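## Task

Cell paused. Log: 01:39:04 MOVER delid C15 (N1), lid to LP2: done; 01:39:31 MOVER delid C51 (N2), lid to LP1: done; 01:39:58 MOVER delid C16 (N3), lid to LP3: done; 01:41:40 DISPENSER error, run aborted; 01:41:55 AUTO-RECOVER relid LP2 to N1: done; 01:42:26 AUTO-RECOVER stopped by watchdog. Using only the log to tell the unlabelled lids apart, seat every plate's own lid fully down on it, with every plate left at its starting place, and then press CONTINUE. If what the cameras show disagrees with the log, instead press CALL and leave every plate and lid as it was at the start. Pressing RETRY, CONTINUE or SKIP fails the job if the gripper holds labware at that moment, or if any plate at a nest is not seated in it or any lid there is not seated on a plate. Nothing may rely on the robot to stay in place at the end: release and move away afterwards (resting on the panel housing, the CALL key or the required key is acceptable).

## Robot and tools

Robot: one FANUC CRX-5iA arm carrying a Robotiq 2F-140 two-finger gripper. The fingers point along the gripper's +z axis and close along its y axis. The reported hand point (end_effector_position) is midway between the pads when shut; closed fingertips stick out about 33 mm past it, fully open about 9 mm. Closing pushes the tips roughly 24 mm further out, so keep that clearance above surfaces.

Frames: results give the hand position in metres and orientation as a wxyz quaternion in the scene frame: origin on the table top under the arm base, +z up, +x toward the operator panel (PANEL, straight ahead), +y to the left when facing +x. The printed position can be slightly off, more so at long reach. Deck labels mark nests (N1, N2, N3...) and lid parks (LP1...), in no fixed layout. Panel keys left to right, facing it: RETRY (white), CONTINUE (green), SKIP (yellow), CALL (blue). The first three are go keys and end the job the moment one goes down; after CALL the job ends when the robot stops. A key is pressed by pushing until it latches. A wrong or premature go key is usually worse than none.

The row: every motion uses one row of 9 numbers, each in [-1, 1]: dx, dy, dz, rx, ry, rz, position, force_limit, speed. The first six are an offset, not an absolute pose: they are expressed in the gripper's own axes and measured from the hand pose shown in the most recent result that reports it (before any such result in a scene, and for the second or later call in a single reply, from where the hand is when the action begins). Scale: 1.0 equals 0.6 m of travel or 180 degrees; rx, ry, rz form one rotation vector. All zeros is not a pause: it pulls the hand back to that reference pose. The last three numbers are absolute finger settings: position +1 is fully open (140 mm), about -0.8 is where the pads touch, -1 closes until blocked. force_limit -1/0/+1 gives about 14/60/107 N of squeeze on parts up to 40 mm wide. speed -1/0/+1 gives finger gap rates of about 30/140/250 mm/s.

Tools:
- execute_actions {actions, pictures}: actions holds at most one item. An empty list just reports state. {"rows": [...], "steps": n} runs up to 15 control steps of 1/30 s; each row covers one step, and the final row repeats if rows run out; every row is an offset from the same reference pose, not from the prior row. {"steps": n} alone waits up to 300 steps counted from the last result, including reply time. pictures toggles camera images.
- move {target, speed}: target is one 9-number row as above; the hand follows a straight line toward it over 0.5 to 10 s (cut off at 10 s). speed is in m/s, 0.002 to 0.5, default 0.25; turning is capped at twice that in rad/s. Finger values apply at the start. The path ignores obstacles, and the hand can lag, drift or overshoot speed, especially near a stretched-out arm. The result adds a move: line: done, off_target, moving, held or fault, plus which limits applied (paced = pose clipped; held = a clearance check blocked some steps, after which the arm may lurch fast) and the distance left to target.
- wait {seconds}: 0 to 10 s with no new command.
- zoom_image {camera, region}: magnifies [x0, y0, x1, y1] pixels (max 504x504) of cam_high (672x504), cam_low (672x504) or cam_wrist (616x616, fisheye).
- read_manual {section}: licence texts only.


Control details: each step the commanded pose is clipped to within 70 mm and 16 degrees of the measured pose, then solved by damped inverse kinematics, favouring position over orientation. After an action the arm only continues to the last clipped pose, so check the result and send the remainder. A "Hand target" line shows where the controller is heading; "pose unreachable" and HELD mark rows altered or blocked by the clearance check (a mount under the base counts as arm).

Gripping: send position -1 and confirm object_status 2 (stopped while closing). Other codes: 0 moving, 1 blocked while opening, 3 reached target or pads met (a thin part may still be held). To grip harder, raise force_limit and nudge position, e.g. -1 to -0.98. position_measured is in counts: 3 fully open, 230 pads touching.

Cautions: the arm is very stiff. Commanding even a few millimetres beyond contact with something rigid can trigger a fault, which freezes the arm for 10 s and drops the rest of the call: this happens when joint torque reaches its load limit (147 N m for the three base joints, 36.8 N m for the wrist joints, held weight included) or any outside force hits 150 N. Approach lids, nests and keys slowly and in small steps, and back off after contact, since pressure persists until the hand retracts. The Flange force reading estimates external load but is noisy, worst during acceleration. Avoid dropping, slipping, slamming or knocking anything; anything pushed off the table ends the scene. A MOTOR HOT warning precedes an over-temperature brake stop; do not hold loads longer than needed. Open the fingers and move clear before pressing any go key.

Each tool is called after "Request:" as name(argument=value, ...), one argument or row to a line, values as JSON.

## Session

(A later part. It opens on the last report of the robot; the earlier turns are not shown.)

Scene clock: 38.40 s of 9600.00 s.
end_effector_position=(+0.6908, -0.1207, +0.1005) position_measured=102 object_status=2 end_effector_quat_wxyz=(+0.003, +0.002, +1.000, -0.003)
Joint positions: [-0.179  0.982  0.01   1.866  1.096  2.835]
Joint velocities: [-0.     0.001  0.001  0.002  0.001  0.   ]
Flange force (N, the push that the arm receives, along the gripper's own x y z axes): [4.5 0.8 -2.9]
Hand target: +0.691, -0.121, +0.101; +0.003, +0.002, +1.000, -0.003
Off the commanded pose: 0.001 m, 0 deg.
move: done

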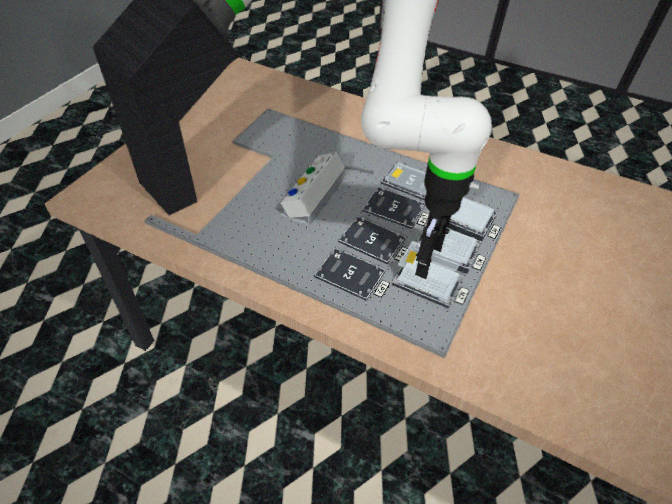

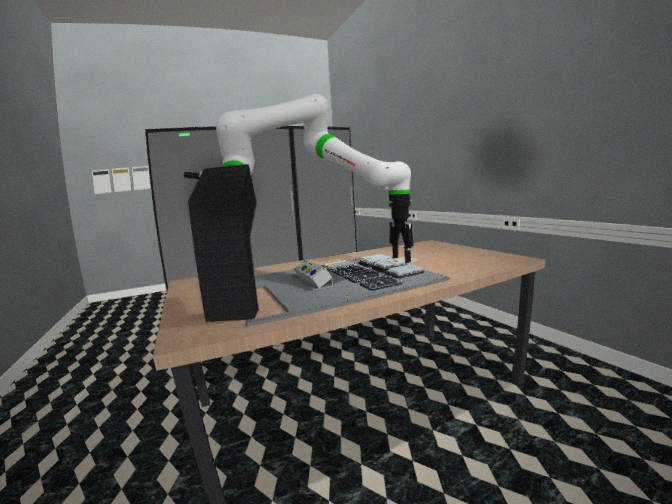

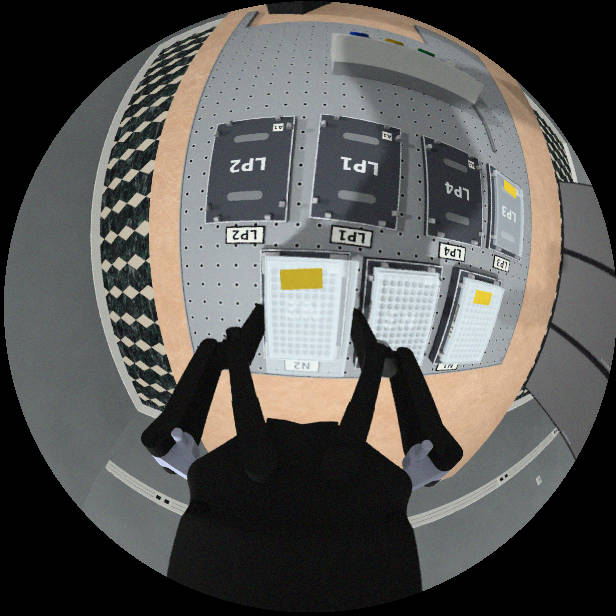

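Request:
move(
  target=[-0.012,-0.0125,0.036,0,0,-0.008,-1,-0.6,-1],
  speed=0.03,
)

Request:
zoom_image(
  camera="cam_wrist",
  region=[230, 230, 390, 390],
)

Request:
zoom_image(
  camera="cam_high",
  region=[385, 235, 480, 315],
)

Scene clock: 41.33 s of 9600.00 s.
end_effector_position=(+0.6981, -0.1282, +0.0790) position_measured=102 object_status=2 end_effector_quat_wxyz=(+0.003, -0.011, +1.000, -0.003)
Joint positions: [-0.153  1.028  0.059  1.848  1.082  2.853]
Joint velocities: [ 0.     0.002  0.     0.001 -0.    -0.001]
Flange force (N, the push that the arm receives, along the gripper's own x y z axes): [4.0 0.5 -2.6]
Hand target: +0.698, -0.128, +0.079; +0.003, -0.011, +1.000, -0.003
Off the commanded pose: 0.000 m, 0 deg.
move: done

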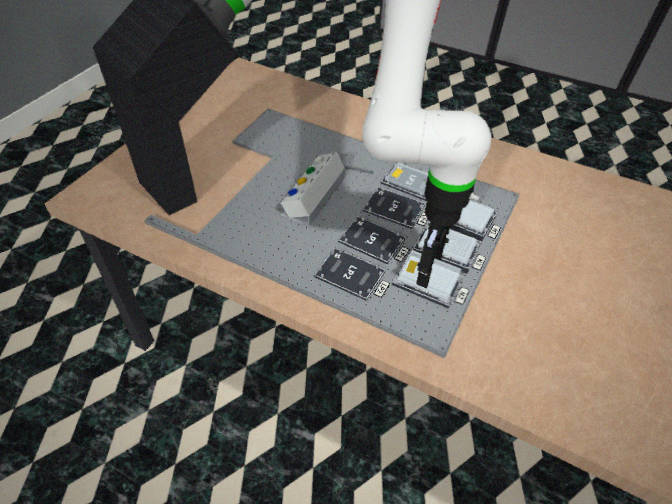

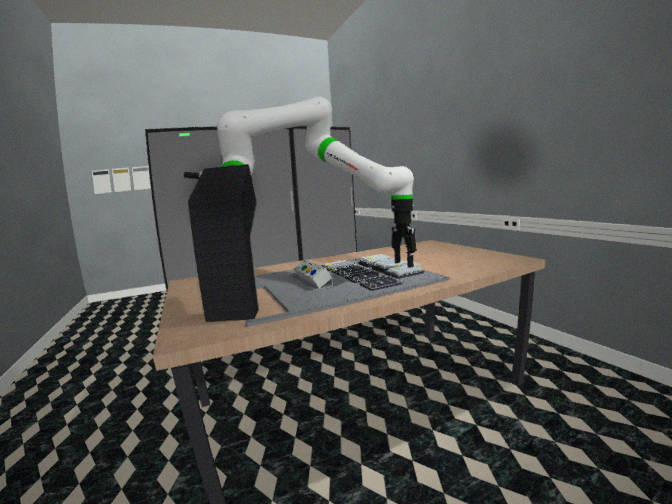

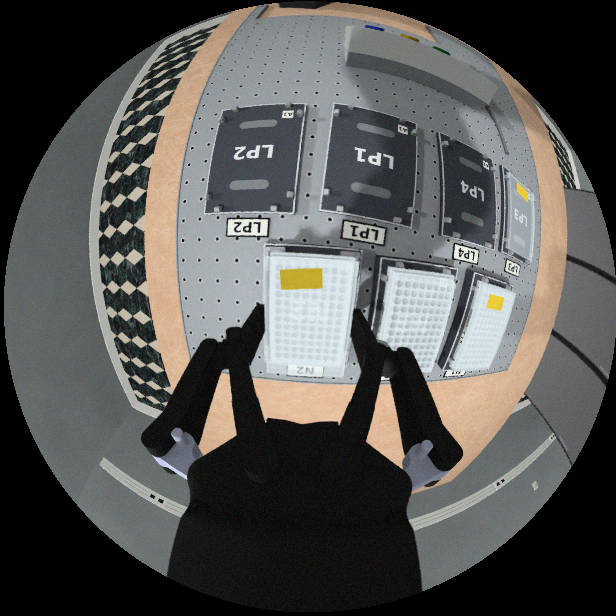

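Region (230, 230, 390, 390) of cam_wrist's 616x616 image, scaled by 3.150, with more detail than that image has.

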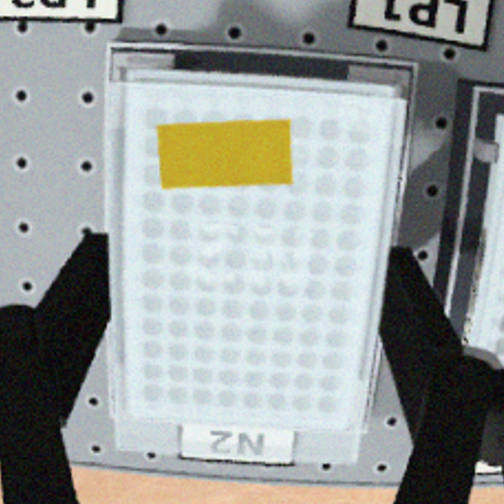

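Region (385, 235, 480, 315) of cam_high's 672x504 image, scaled by 5.305, with more detail than that image has; it fills the top 424 rows of this view, and the rest is white.

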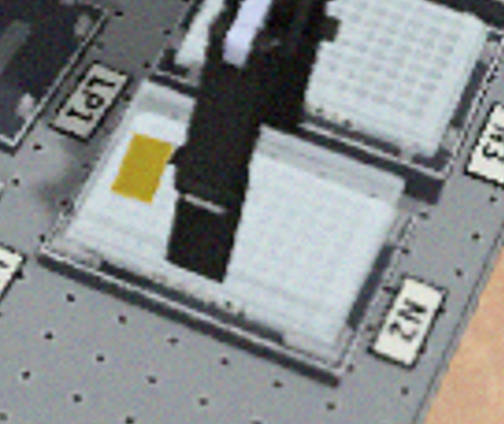

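Request:
move(
  target=[0.004,0.001,0.011,0,0,0.001,-1,-0.6,-1],
  speed=0.01,
)

Request:
zoom_image(
  camera="cam_wrist",
  region=[230, 230, 390, 390],
)

Request:
zoom_image(
  camera="cam_high",
  region=[385, 235, 480, 315],
)

Scene clock: 44.43 s of 9600.00 s.
end_effector_position=(+0.6957, -0.1277, +0.0724) position_measured=102 object_status=2 end_effector_quat_wxyz=(+0.003, -0.009, +1.000, -0.003)
Joint positions: [-0.143  1.031  0.053  1.836  1.074  2.858]
Joint velocities: [-0.    -0.    -0.    -0.001  0.001  0.001]
Flange force (N, the push that the arm receives, along the gripper's own x y z axes): [3.5 -0.5 -3.8]
Hand target: +0.696, -0.128, +0.072; +0.003, -0.009, +1.000, -0.003
Off the commanded pose: 0.000 m, 0 deg.
move: done

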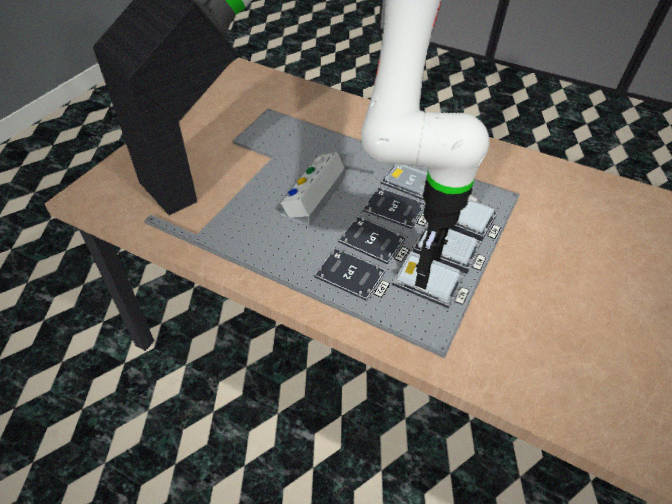

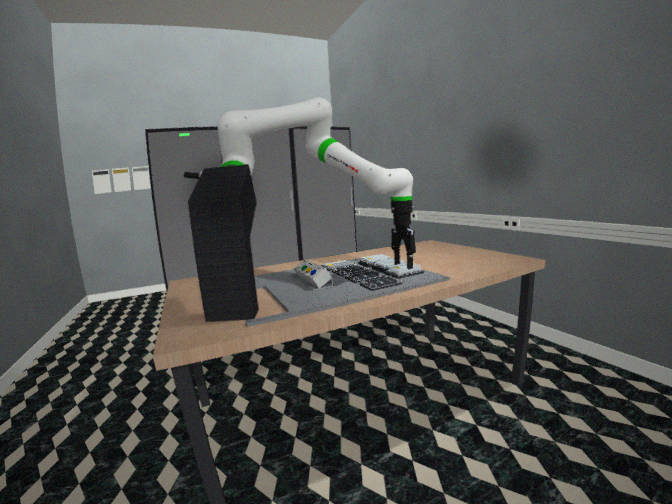

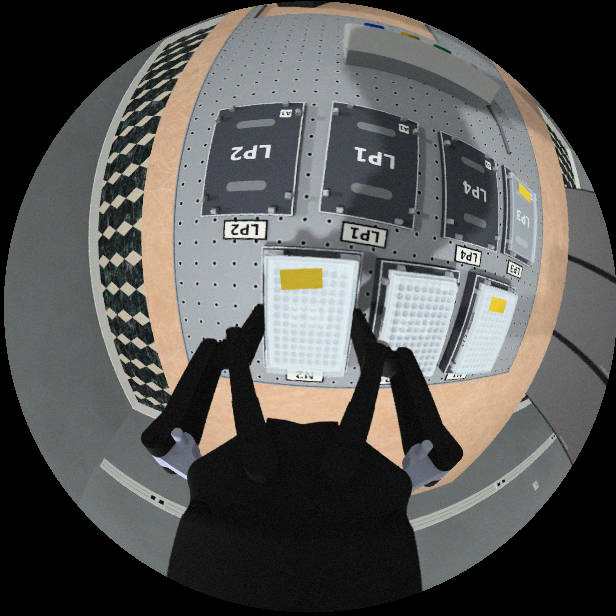

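Region (230, 230, 390, 390) of cam_wrist's 616x616 image, scaled by 3.150, with more detail than that image has.

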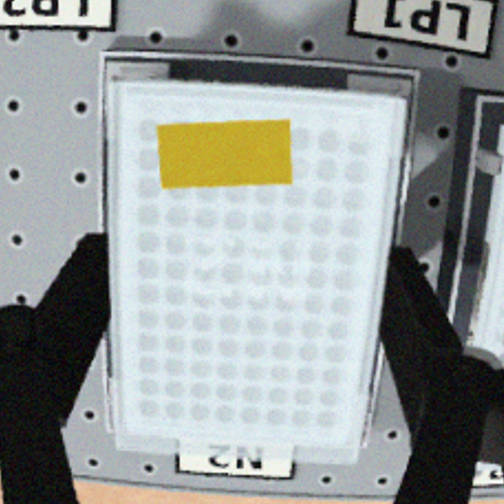

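Region (385, 235, 480, 315) of cam_high's 672x504 image, scaled by 5.305, with more detail than that image has; it fills the top 424 rows of this view, and the rest is white.

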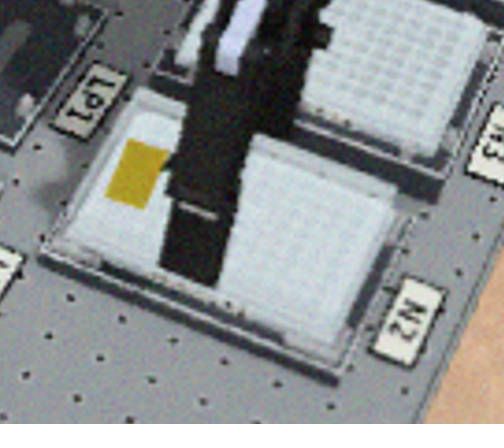

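Request:
move(
  target=[0,-0.001,0.008,0,0,0,-1,-0.6,-1],
  speed=0.005,
)

Request:
zoom_image(
  camera="cam_wrist",
  region=[230, 230, 390, 390],
)

Scene clock: 47.43 s of 9600.00 s.
end_effector_position=(+0.6957, -0.1283, +0.0676) position_measured=102 object_status=2 end_effector_quat_wxyz=(+0.003, -0.009, +1.000, -0.003)
Joint positions: [-0.136  1.037  0.056  1.829  1.07   2.859]
Joint velocities: [ 0.     0.001  0.    -0.     0.     0.001]
Flange force (N, the push that the arm receives, along the gripper's own x y z axes): [1.8 0.4 -4.4]
Hand target: +0.696, -0.128, +0.068; +0.003, -0.009, +1.000, -0.003
Off the commanded pose: 0.000 m, 0 deg.
move: done

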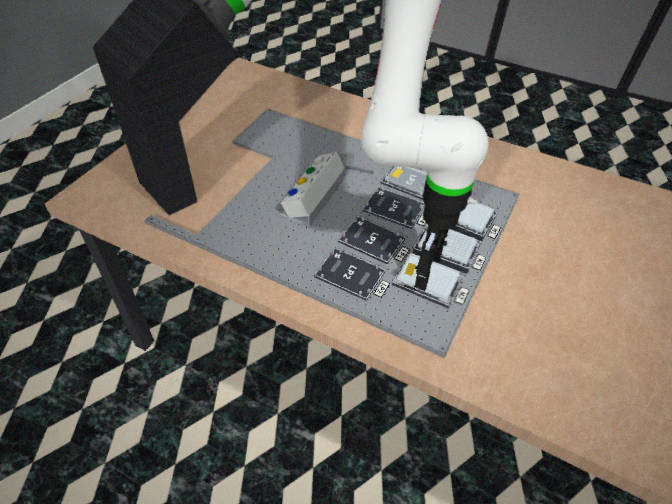

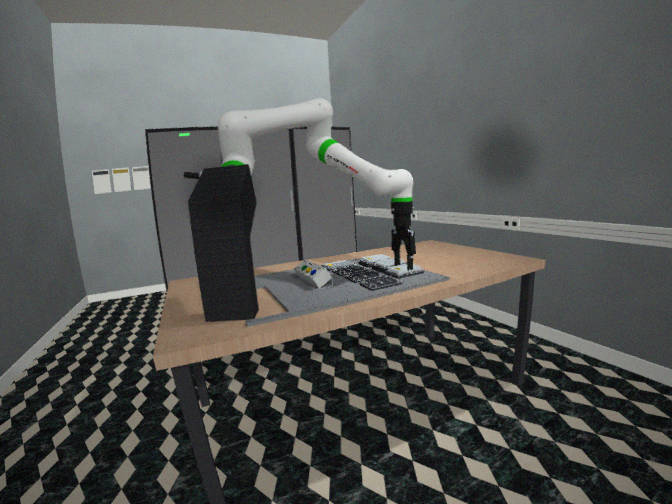

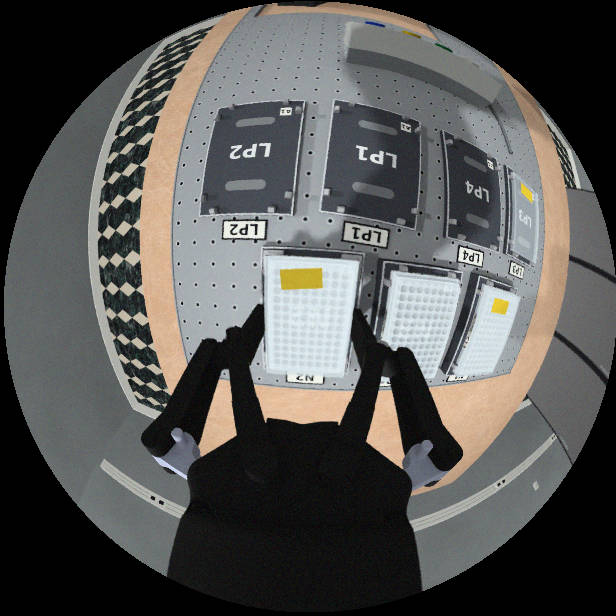

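Region (230, 230, 390, 390) of cam_wrist's 616x616 image, scaled by 3.150, with more detail than that image has.

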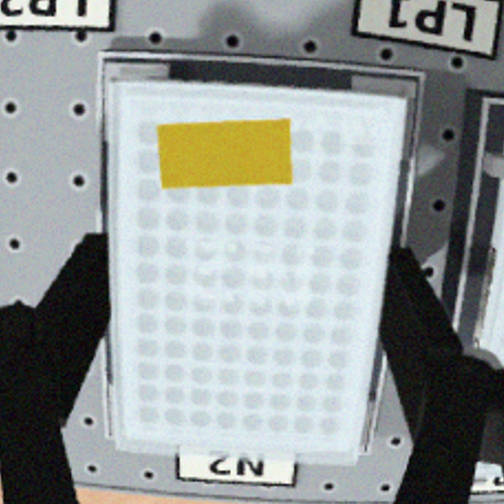

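Request:
move(
  target=[0,0,0.005,0,0,0,-1,-0.6,-1],
  speed=0.005,
)

Request:
zoom_image(
  camera="cam_wrist",
  region=[230, 230, 390, 390],
)

Scene clock: 49.33 s of 9600.00 s.
end_effector_position=(+0.6958, -0.1283, +0.0647) position_measured=102 object_status=2 end_effector_quat_wxyz=(+0.003, -0.009, +1.000, -0.003)
Joint positions: [-0.132  1.041  0.058  1.825  1.068  2.86 ]
Joint velocities: [ 0.    -0.     0.     0.001  0.     0.   ]
Flange force (N, the push that the arm receives, along the gripper's own x y z axes): [-2.9 -1.0 -14.2]
Hand target: +0.696, -0.128, +0.065; +0.003, -0.009, +1.000, -0.003
Off the commanded pose: 0.000 m, 0 deg.
move: done

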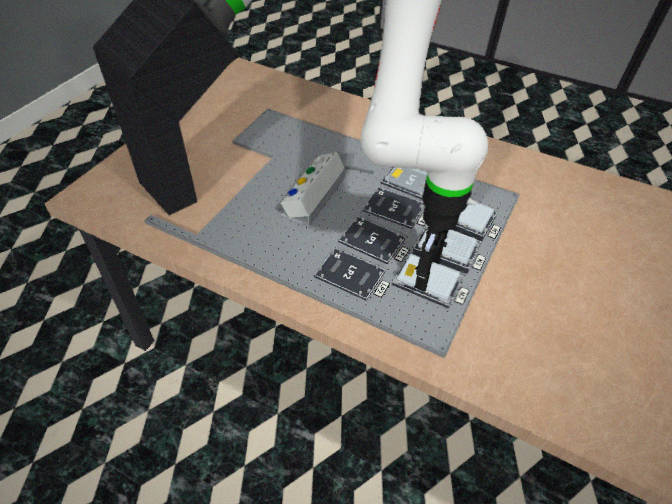

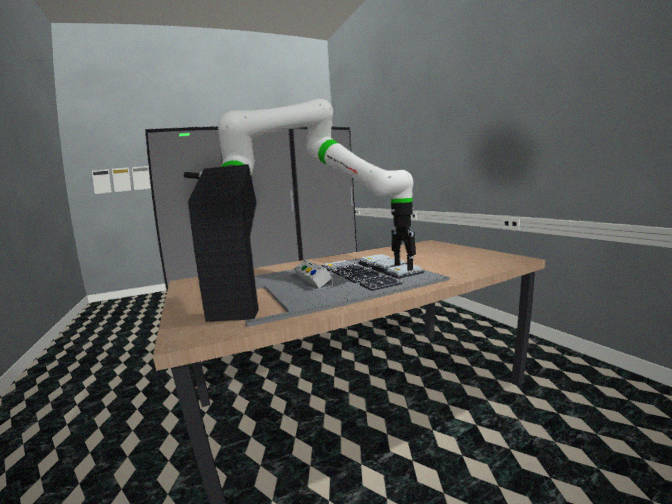

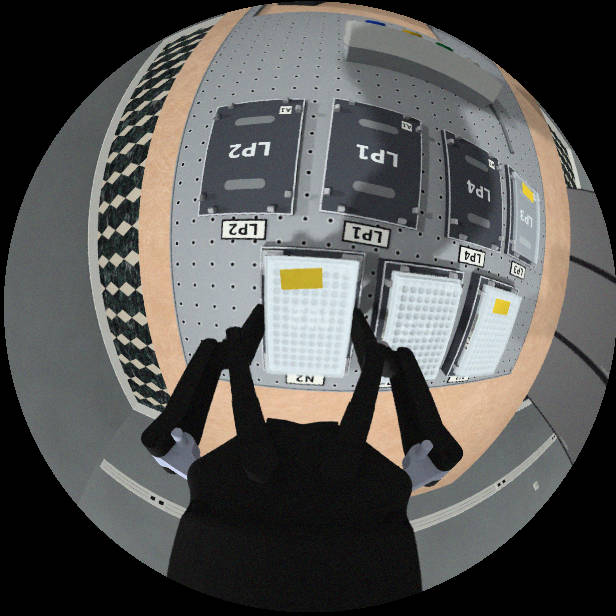

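Region (230, 230, 390, 390) of cam_wrist's 616x616 image, scaled by 3.150, with more detail than that image has.

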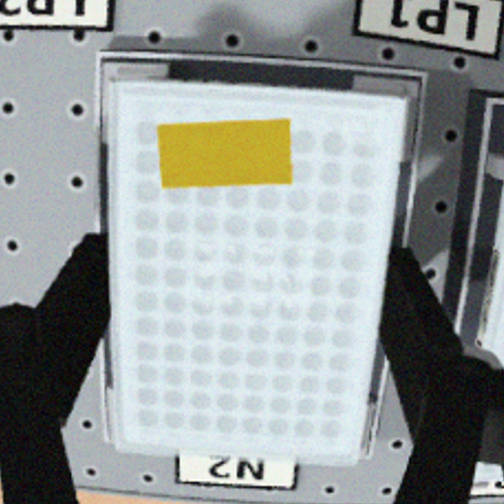

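Request:
move(
  target=[-0.0018,0,0,0,0,0,-1,-0.6,-1],
  speed=0.003,
)

Request:
move(
  target=[0,0,0.003,0,0,0,-1,-0.6,-1],
  speed=0.003,
)

Request:
zoom_image(
  camera="cam_high",
  region=[385, 235, 480, 315],
)

Scene clock: 51.70 s of 9600.00 s.
end_effector_position=(+0.6968, -0.1282, +0.0645) position_measured=102 object_status=2 end_effector_quat_wxyz=(+0.003, -0.009, +1.000, -0.003)
Joint positions: [-0.132  1.042  0.062  1.827  1.068  2.857]
Joint velocities: [-0.  0.  0. -0. -0. -0.]
Flange force (N, the push that the arm receives, along the gripper's own x y z axes): [4.5 0.7 -4.9]
Hand target: +0.697, -0.128, +0.065; +0.003, -0.009, +1.000, -0.003
Off the commanded pose: 0.000 m, 0 deg.
move: done

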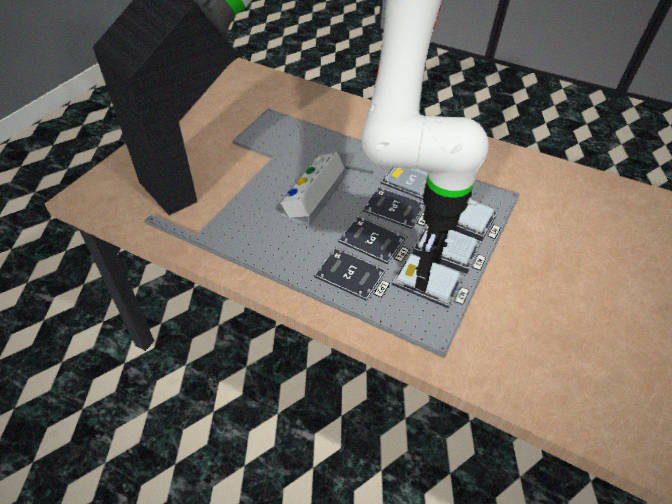

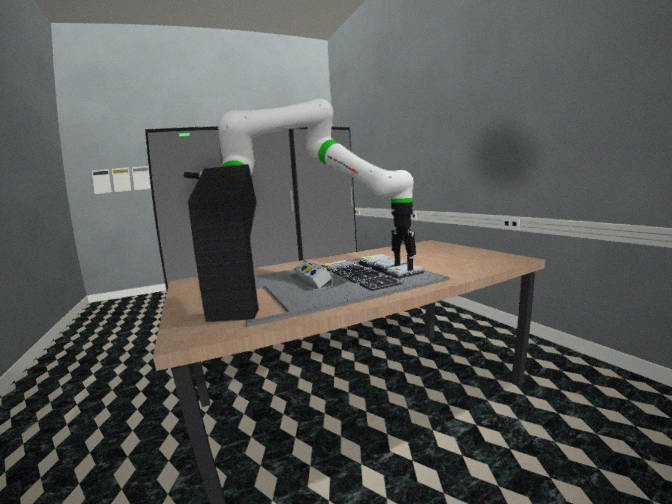

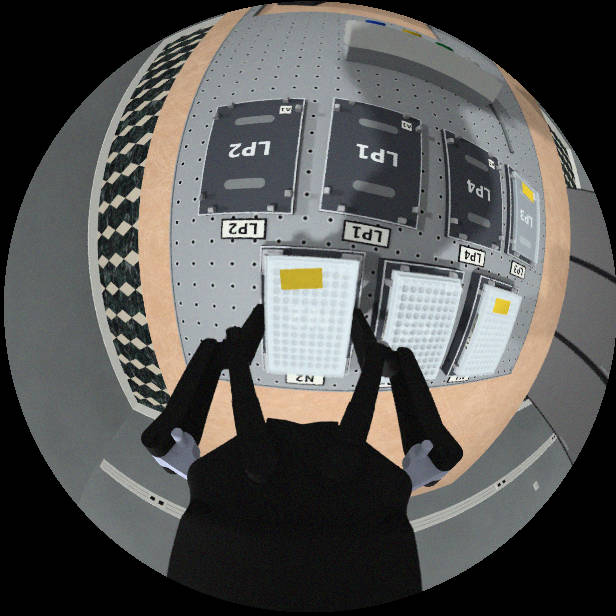

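Scene clock: 52.53 s of 9600.00 s.
end_effector_position=(+0.6969, -0.1282, +0.0628) position_measured=102 object_status=2 end_effector_quat_wxyz=(+0.003, -0.009, +1.000, -0.003)
Joint positions: [-0.129  1.044  0.063  1.824  1.067  2.858]
Joint velocities: [ 0.001  0.002  0.    -0.    -0.001 -0.001]
Flange force (N, the push that the arm receives, along the gripper's own x y z axes): [11.2 4.7 -47.0]
Hand target: +0.697, -0.128, +0.063; +0.003, -0.009, +1.000, -0.003
Off the commanded pose: 0.000 m, 0 deg.
move: done

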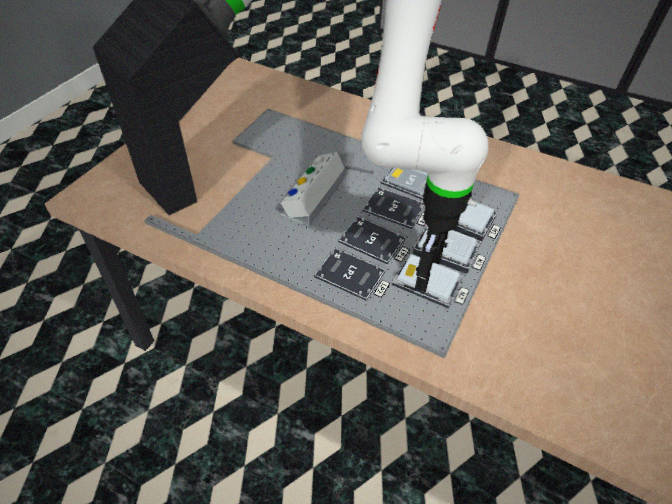

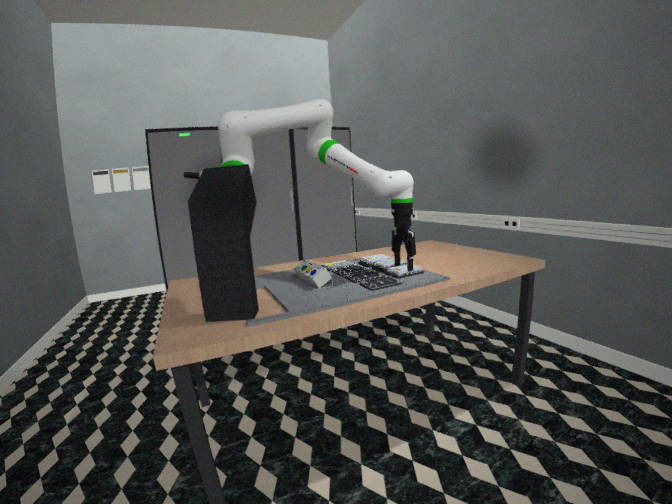

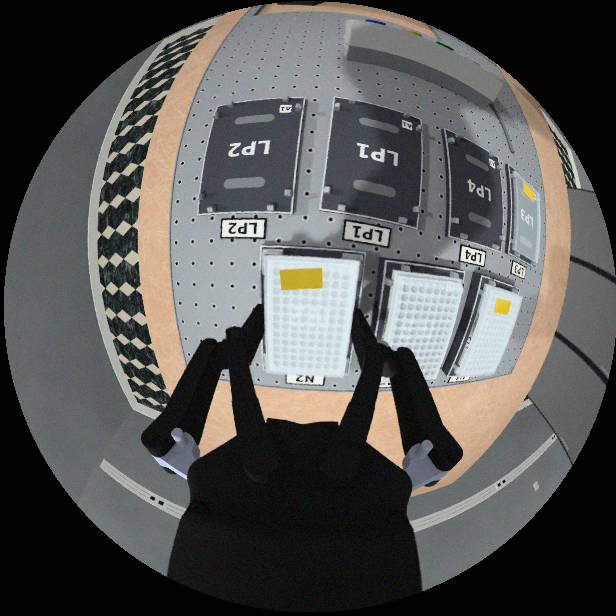

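Region (385, 235, 480, 315) of cam_high's 672x504 image, scaled by 5.305, with more detail than that image has; it fills the top 424 rows of this view, and the rest is white.

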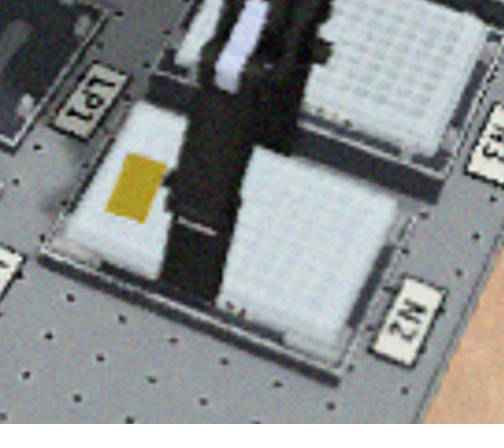

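Request:
move(
  target=[0,0,0,0,0,0,0.45,-0.6,-0.5],
)

Request:
move(
  target=[0,0,-0.062,0,0,0,0.45,-0.6,-0.5],
  speed=0.08,
)

Request:
move(
  target=[0.29,0.535,0,0,0,0.007,0.45,-0.6,-0.5],
)

Request:
zoom_image(
  camera="cam_high",
  region=[385, 235, 480, 315],
)

Request:
zoom_image(
  camera="cam_wrist",
  region=[200, 220, 420, 420],
)

Scene clock: 55.20 s of 9600.00 s.
end_effector_position=(+0.6969, -0.1282, +0.0628) position_measured=72 object_status=3 end_effector_quat_wxyz=(+0.003, -0.009, +1.000, -0.003)
Joint positions: [-0.129  1.044  0.063  1.824  1.067  2.858]
Joint velocities: [-0. -0.  0. -0. -0. -0.]
Flange force (N, the push that the arm receives, along the gripper's own x y z axes): [0.8 -1.4 -3.2]
Hand target: +0.697, -0.128, +0.063; +0.003, -0.009, +1.000, -0.003
Off the commanded pose: 0.000 m, 0 deg.
move: done

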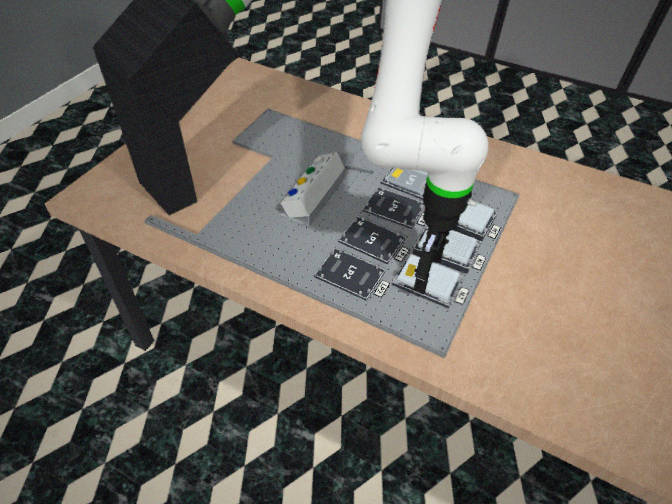

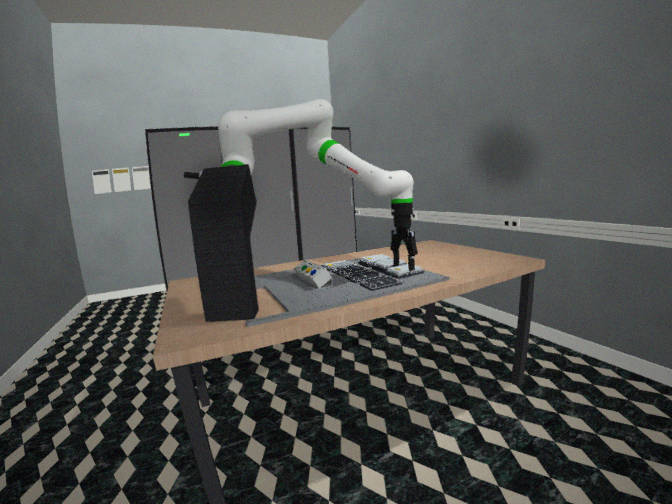

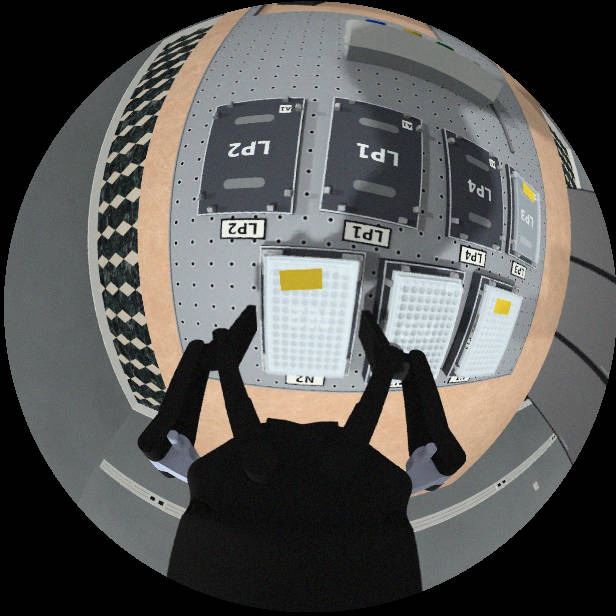

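Scene clock: 55.97 s of 9600.00 s.
end_effector_position=(+0.6967, -0.1281, +0.1000) position_measured=72 object_status=3 end_effector_quat_wxyz=(+0.003, -0.009, +1.000, -0.003)
Joint positions: [-0.184  1.005  0.044  1.875  1.102  2.846]
Joint velocities: [-0.    -0.001 -0.    -0.    -0.     0.001]
Flange force (N, the push that the arm receives, along the gripper's own x y z axes): [3.3 0.2 -4.1]
Hand target: +0.697, -0.128, +0.100; +0.003, -0.009, +1.000, -0.003
Off the commanded pose: 0.000 m, 0 deg.
move: done

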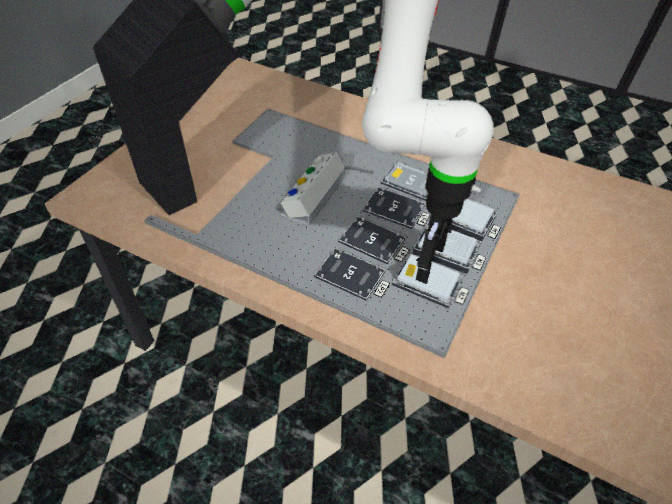

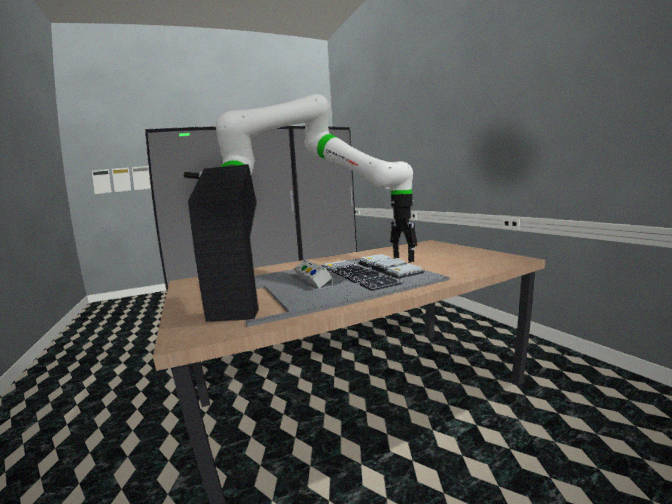

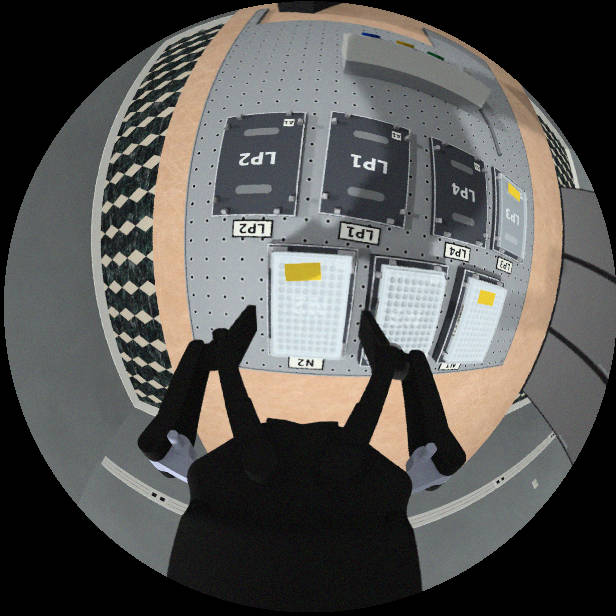

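Scene clock: 57.87 s of 9600.00 s.
end_effector_position=(+0.5161, +0.1893, +0.0983) position_measured=72 object_status=3 end_effector_quat_wxyz=(+0.003, +0.002, +1.000, -0.002)
Joint positions: [ 0.196  0.214 -0.72   1.606  0.889  2.749]
Joint velocities: [ 0.001 -0.002 -0.    -0.    -0.002 -0.   ]
Flange force (N, the push that the arm receives, along the gripper's own x y z axes): [0.3 -2.4 -2.5]
Hand target: +0.516, +0.189, +0.098; +0.003, +0.002, +1.000, -0.002
Off the commanded pose: 0.001 m, 0 deg.
move: done

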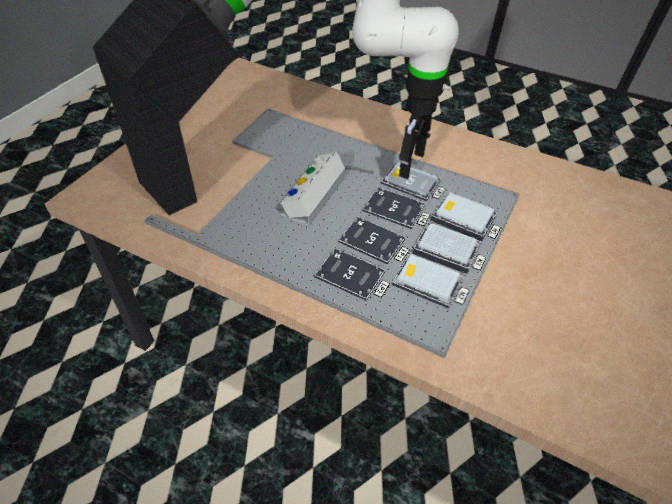

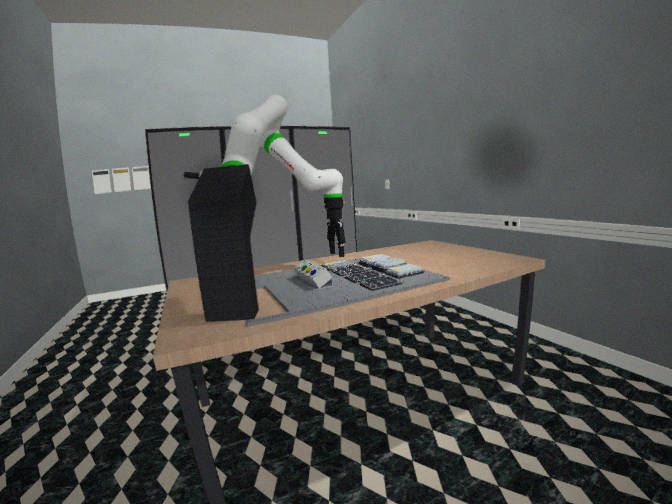

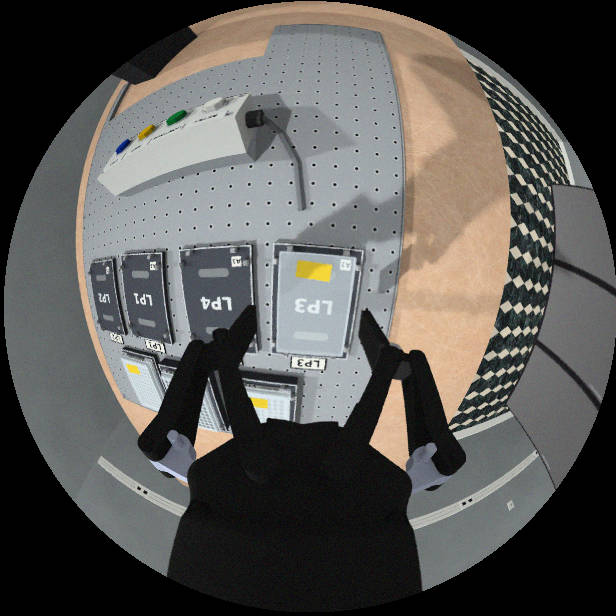

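Region (385, 235, 480, 315) of cam_high's 672x504 image, scaled by 5.305, with more detail than that image has; it fills the top 424 rows of this view, and the rest is white.

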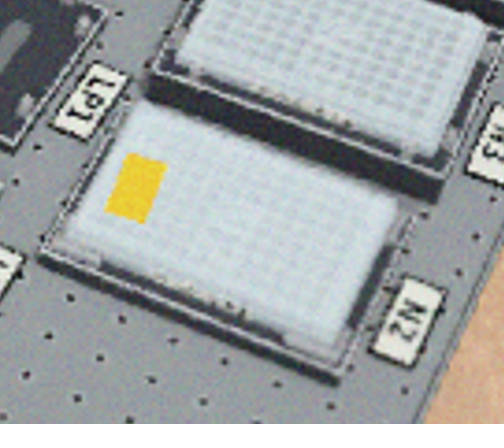

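Region (200, 220, 420, 420) of cam_wrist's 616x616 image, scaled by 2.291, with more detail than that image has; it fills the top 458 rows of this view, and the rest is white.

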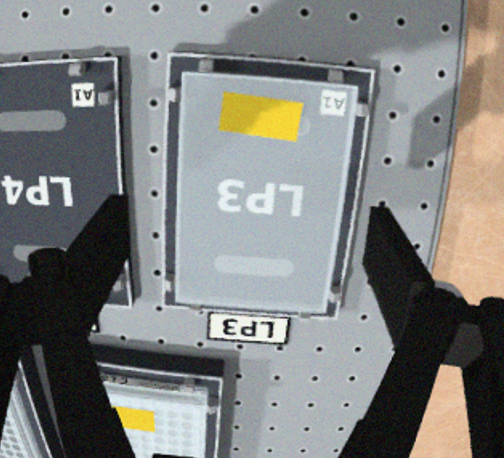

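Request:
move(
  target=[-0.002,0.009,0.06,0,0,0.009,0.45,-0.6,-0.5],
  speed=0.04,
)

Request:
zoom_image(
  camera="cam_wrist",
  region=[200, 220, 420, 420],
)

Scene clock: 60.30 s of 9600.00 s.
end_effector_position=(+0.5174, +0.1946, +0.0623) position_measured=72 object_status=3 end_effector_quat_wxyz=(+0.003, +0.016, +1.000, -0.002)
Joint positions: [ 0.291  0.267 -0.691  1.507  0.834  2.754]
Joint velocities: [ 0.     0.     0.    -0.001  0.    -0.001]
Flange force (N, the push that the arm receives, along the gripper's own x y z axes): [1.9 -1.6 -5.1]
Hand target: +0.517, +0.195, +0.062; +0.003, +0.016, +1.000, -0.002
Off the commanded pose: 0.000 m, 0 deg.
move: done

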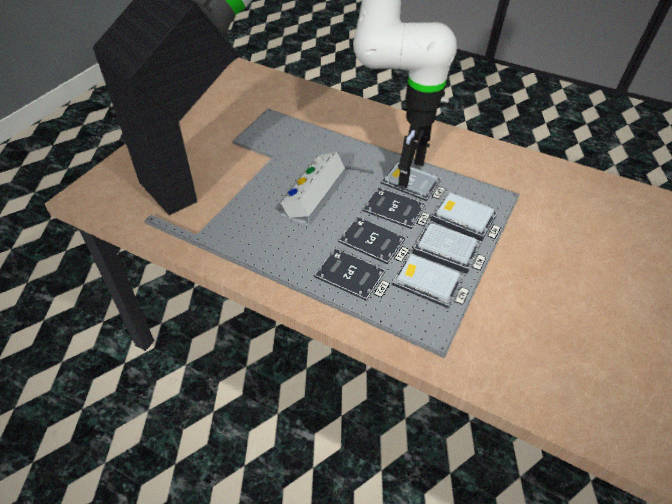

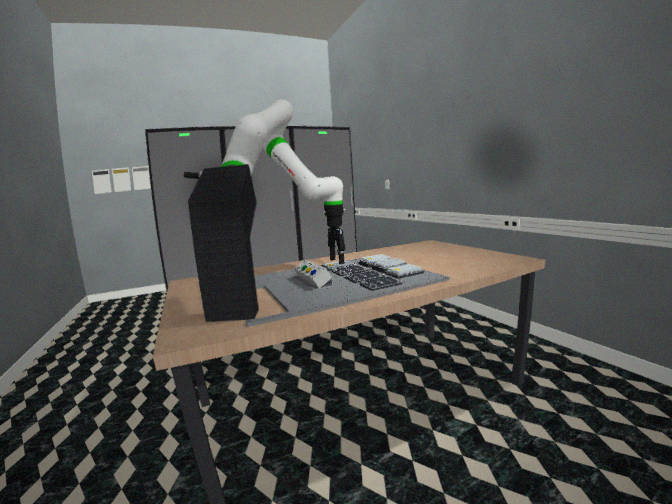

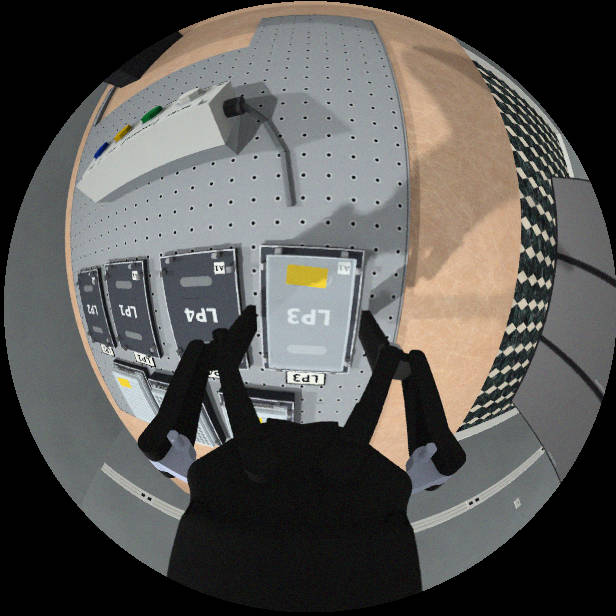

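Region (200, 220, 420, 420) of cam_wrist's 616x616 image, scaled by 2.291, with more detail than that image has; it fills the top 458 rows of this view, and the rest is white.

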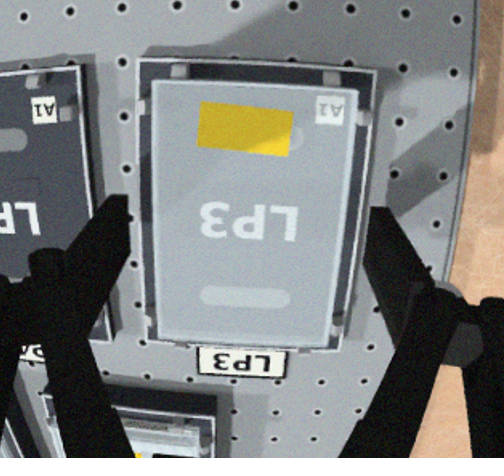

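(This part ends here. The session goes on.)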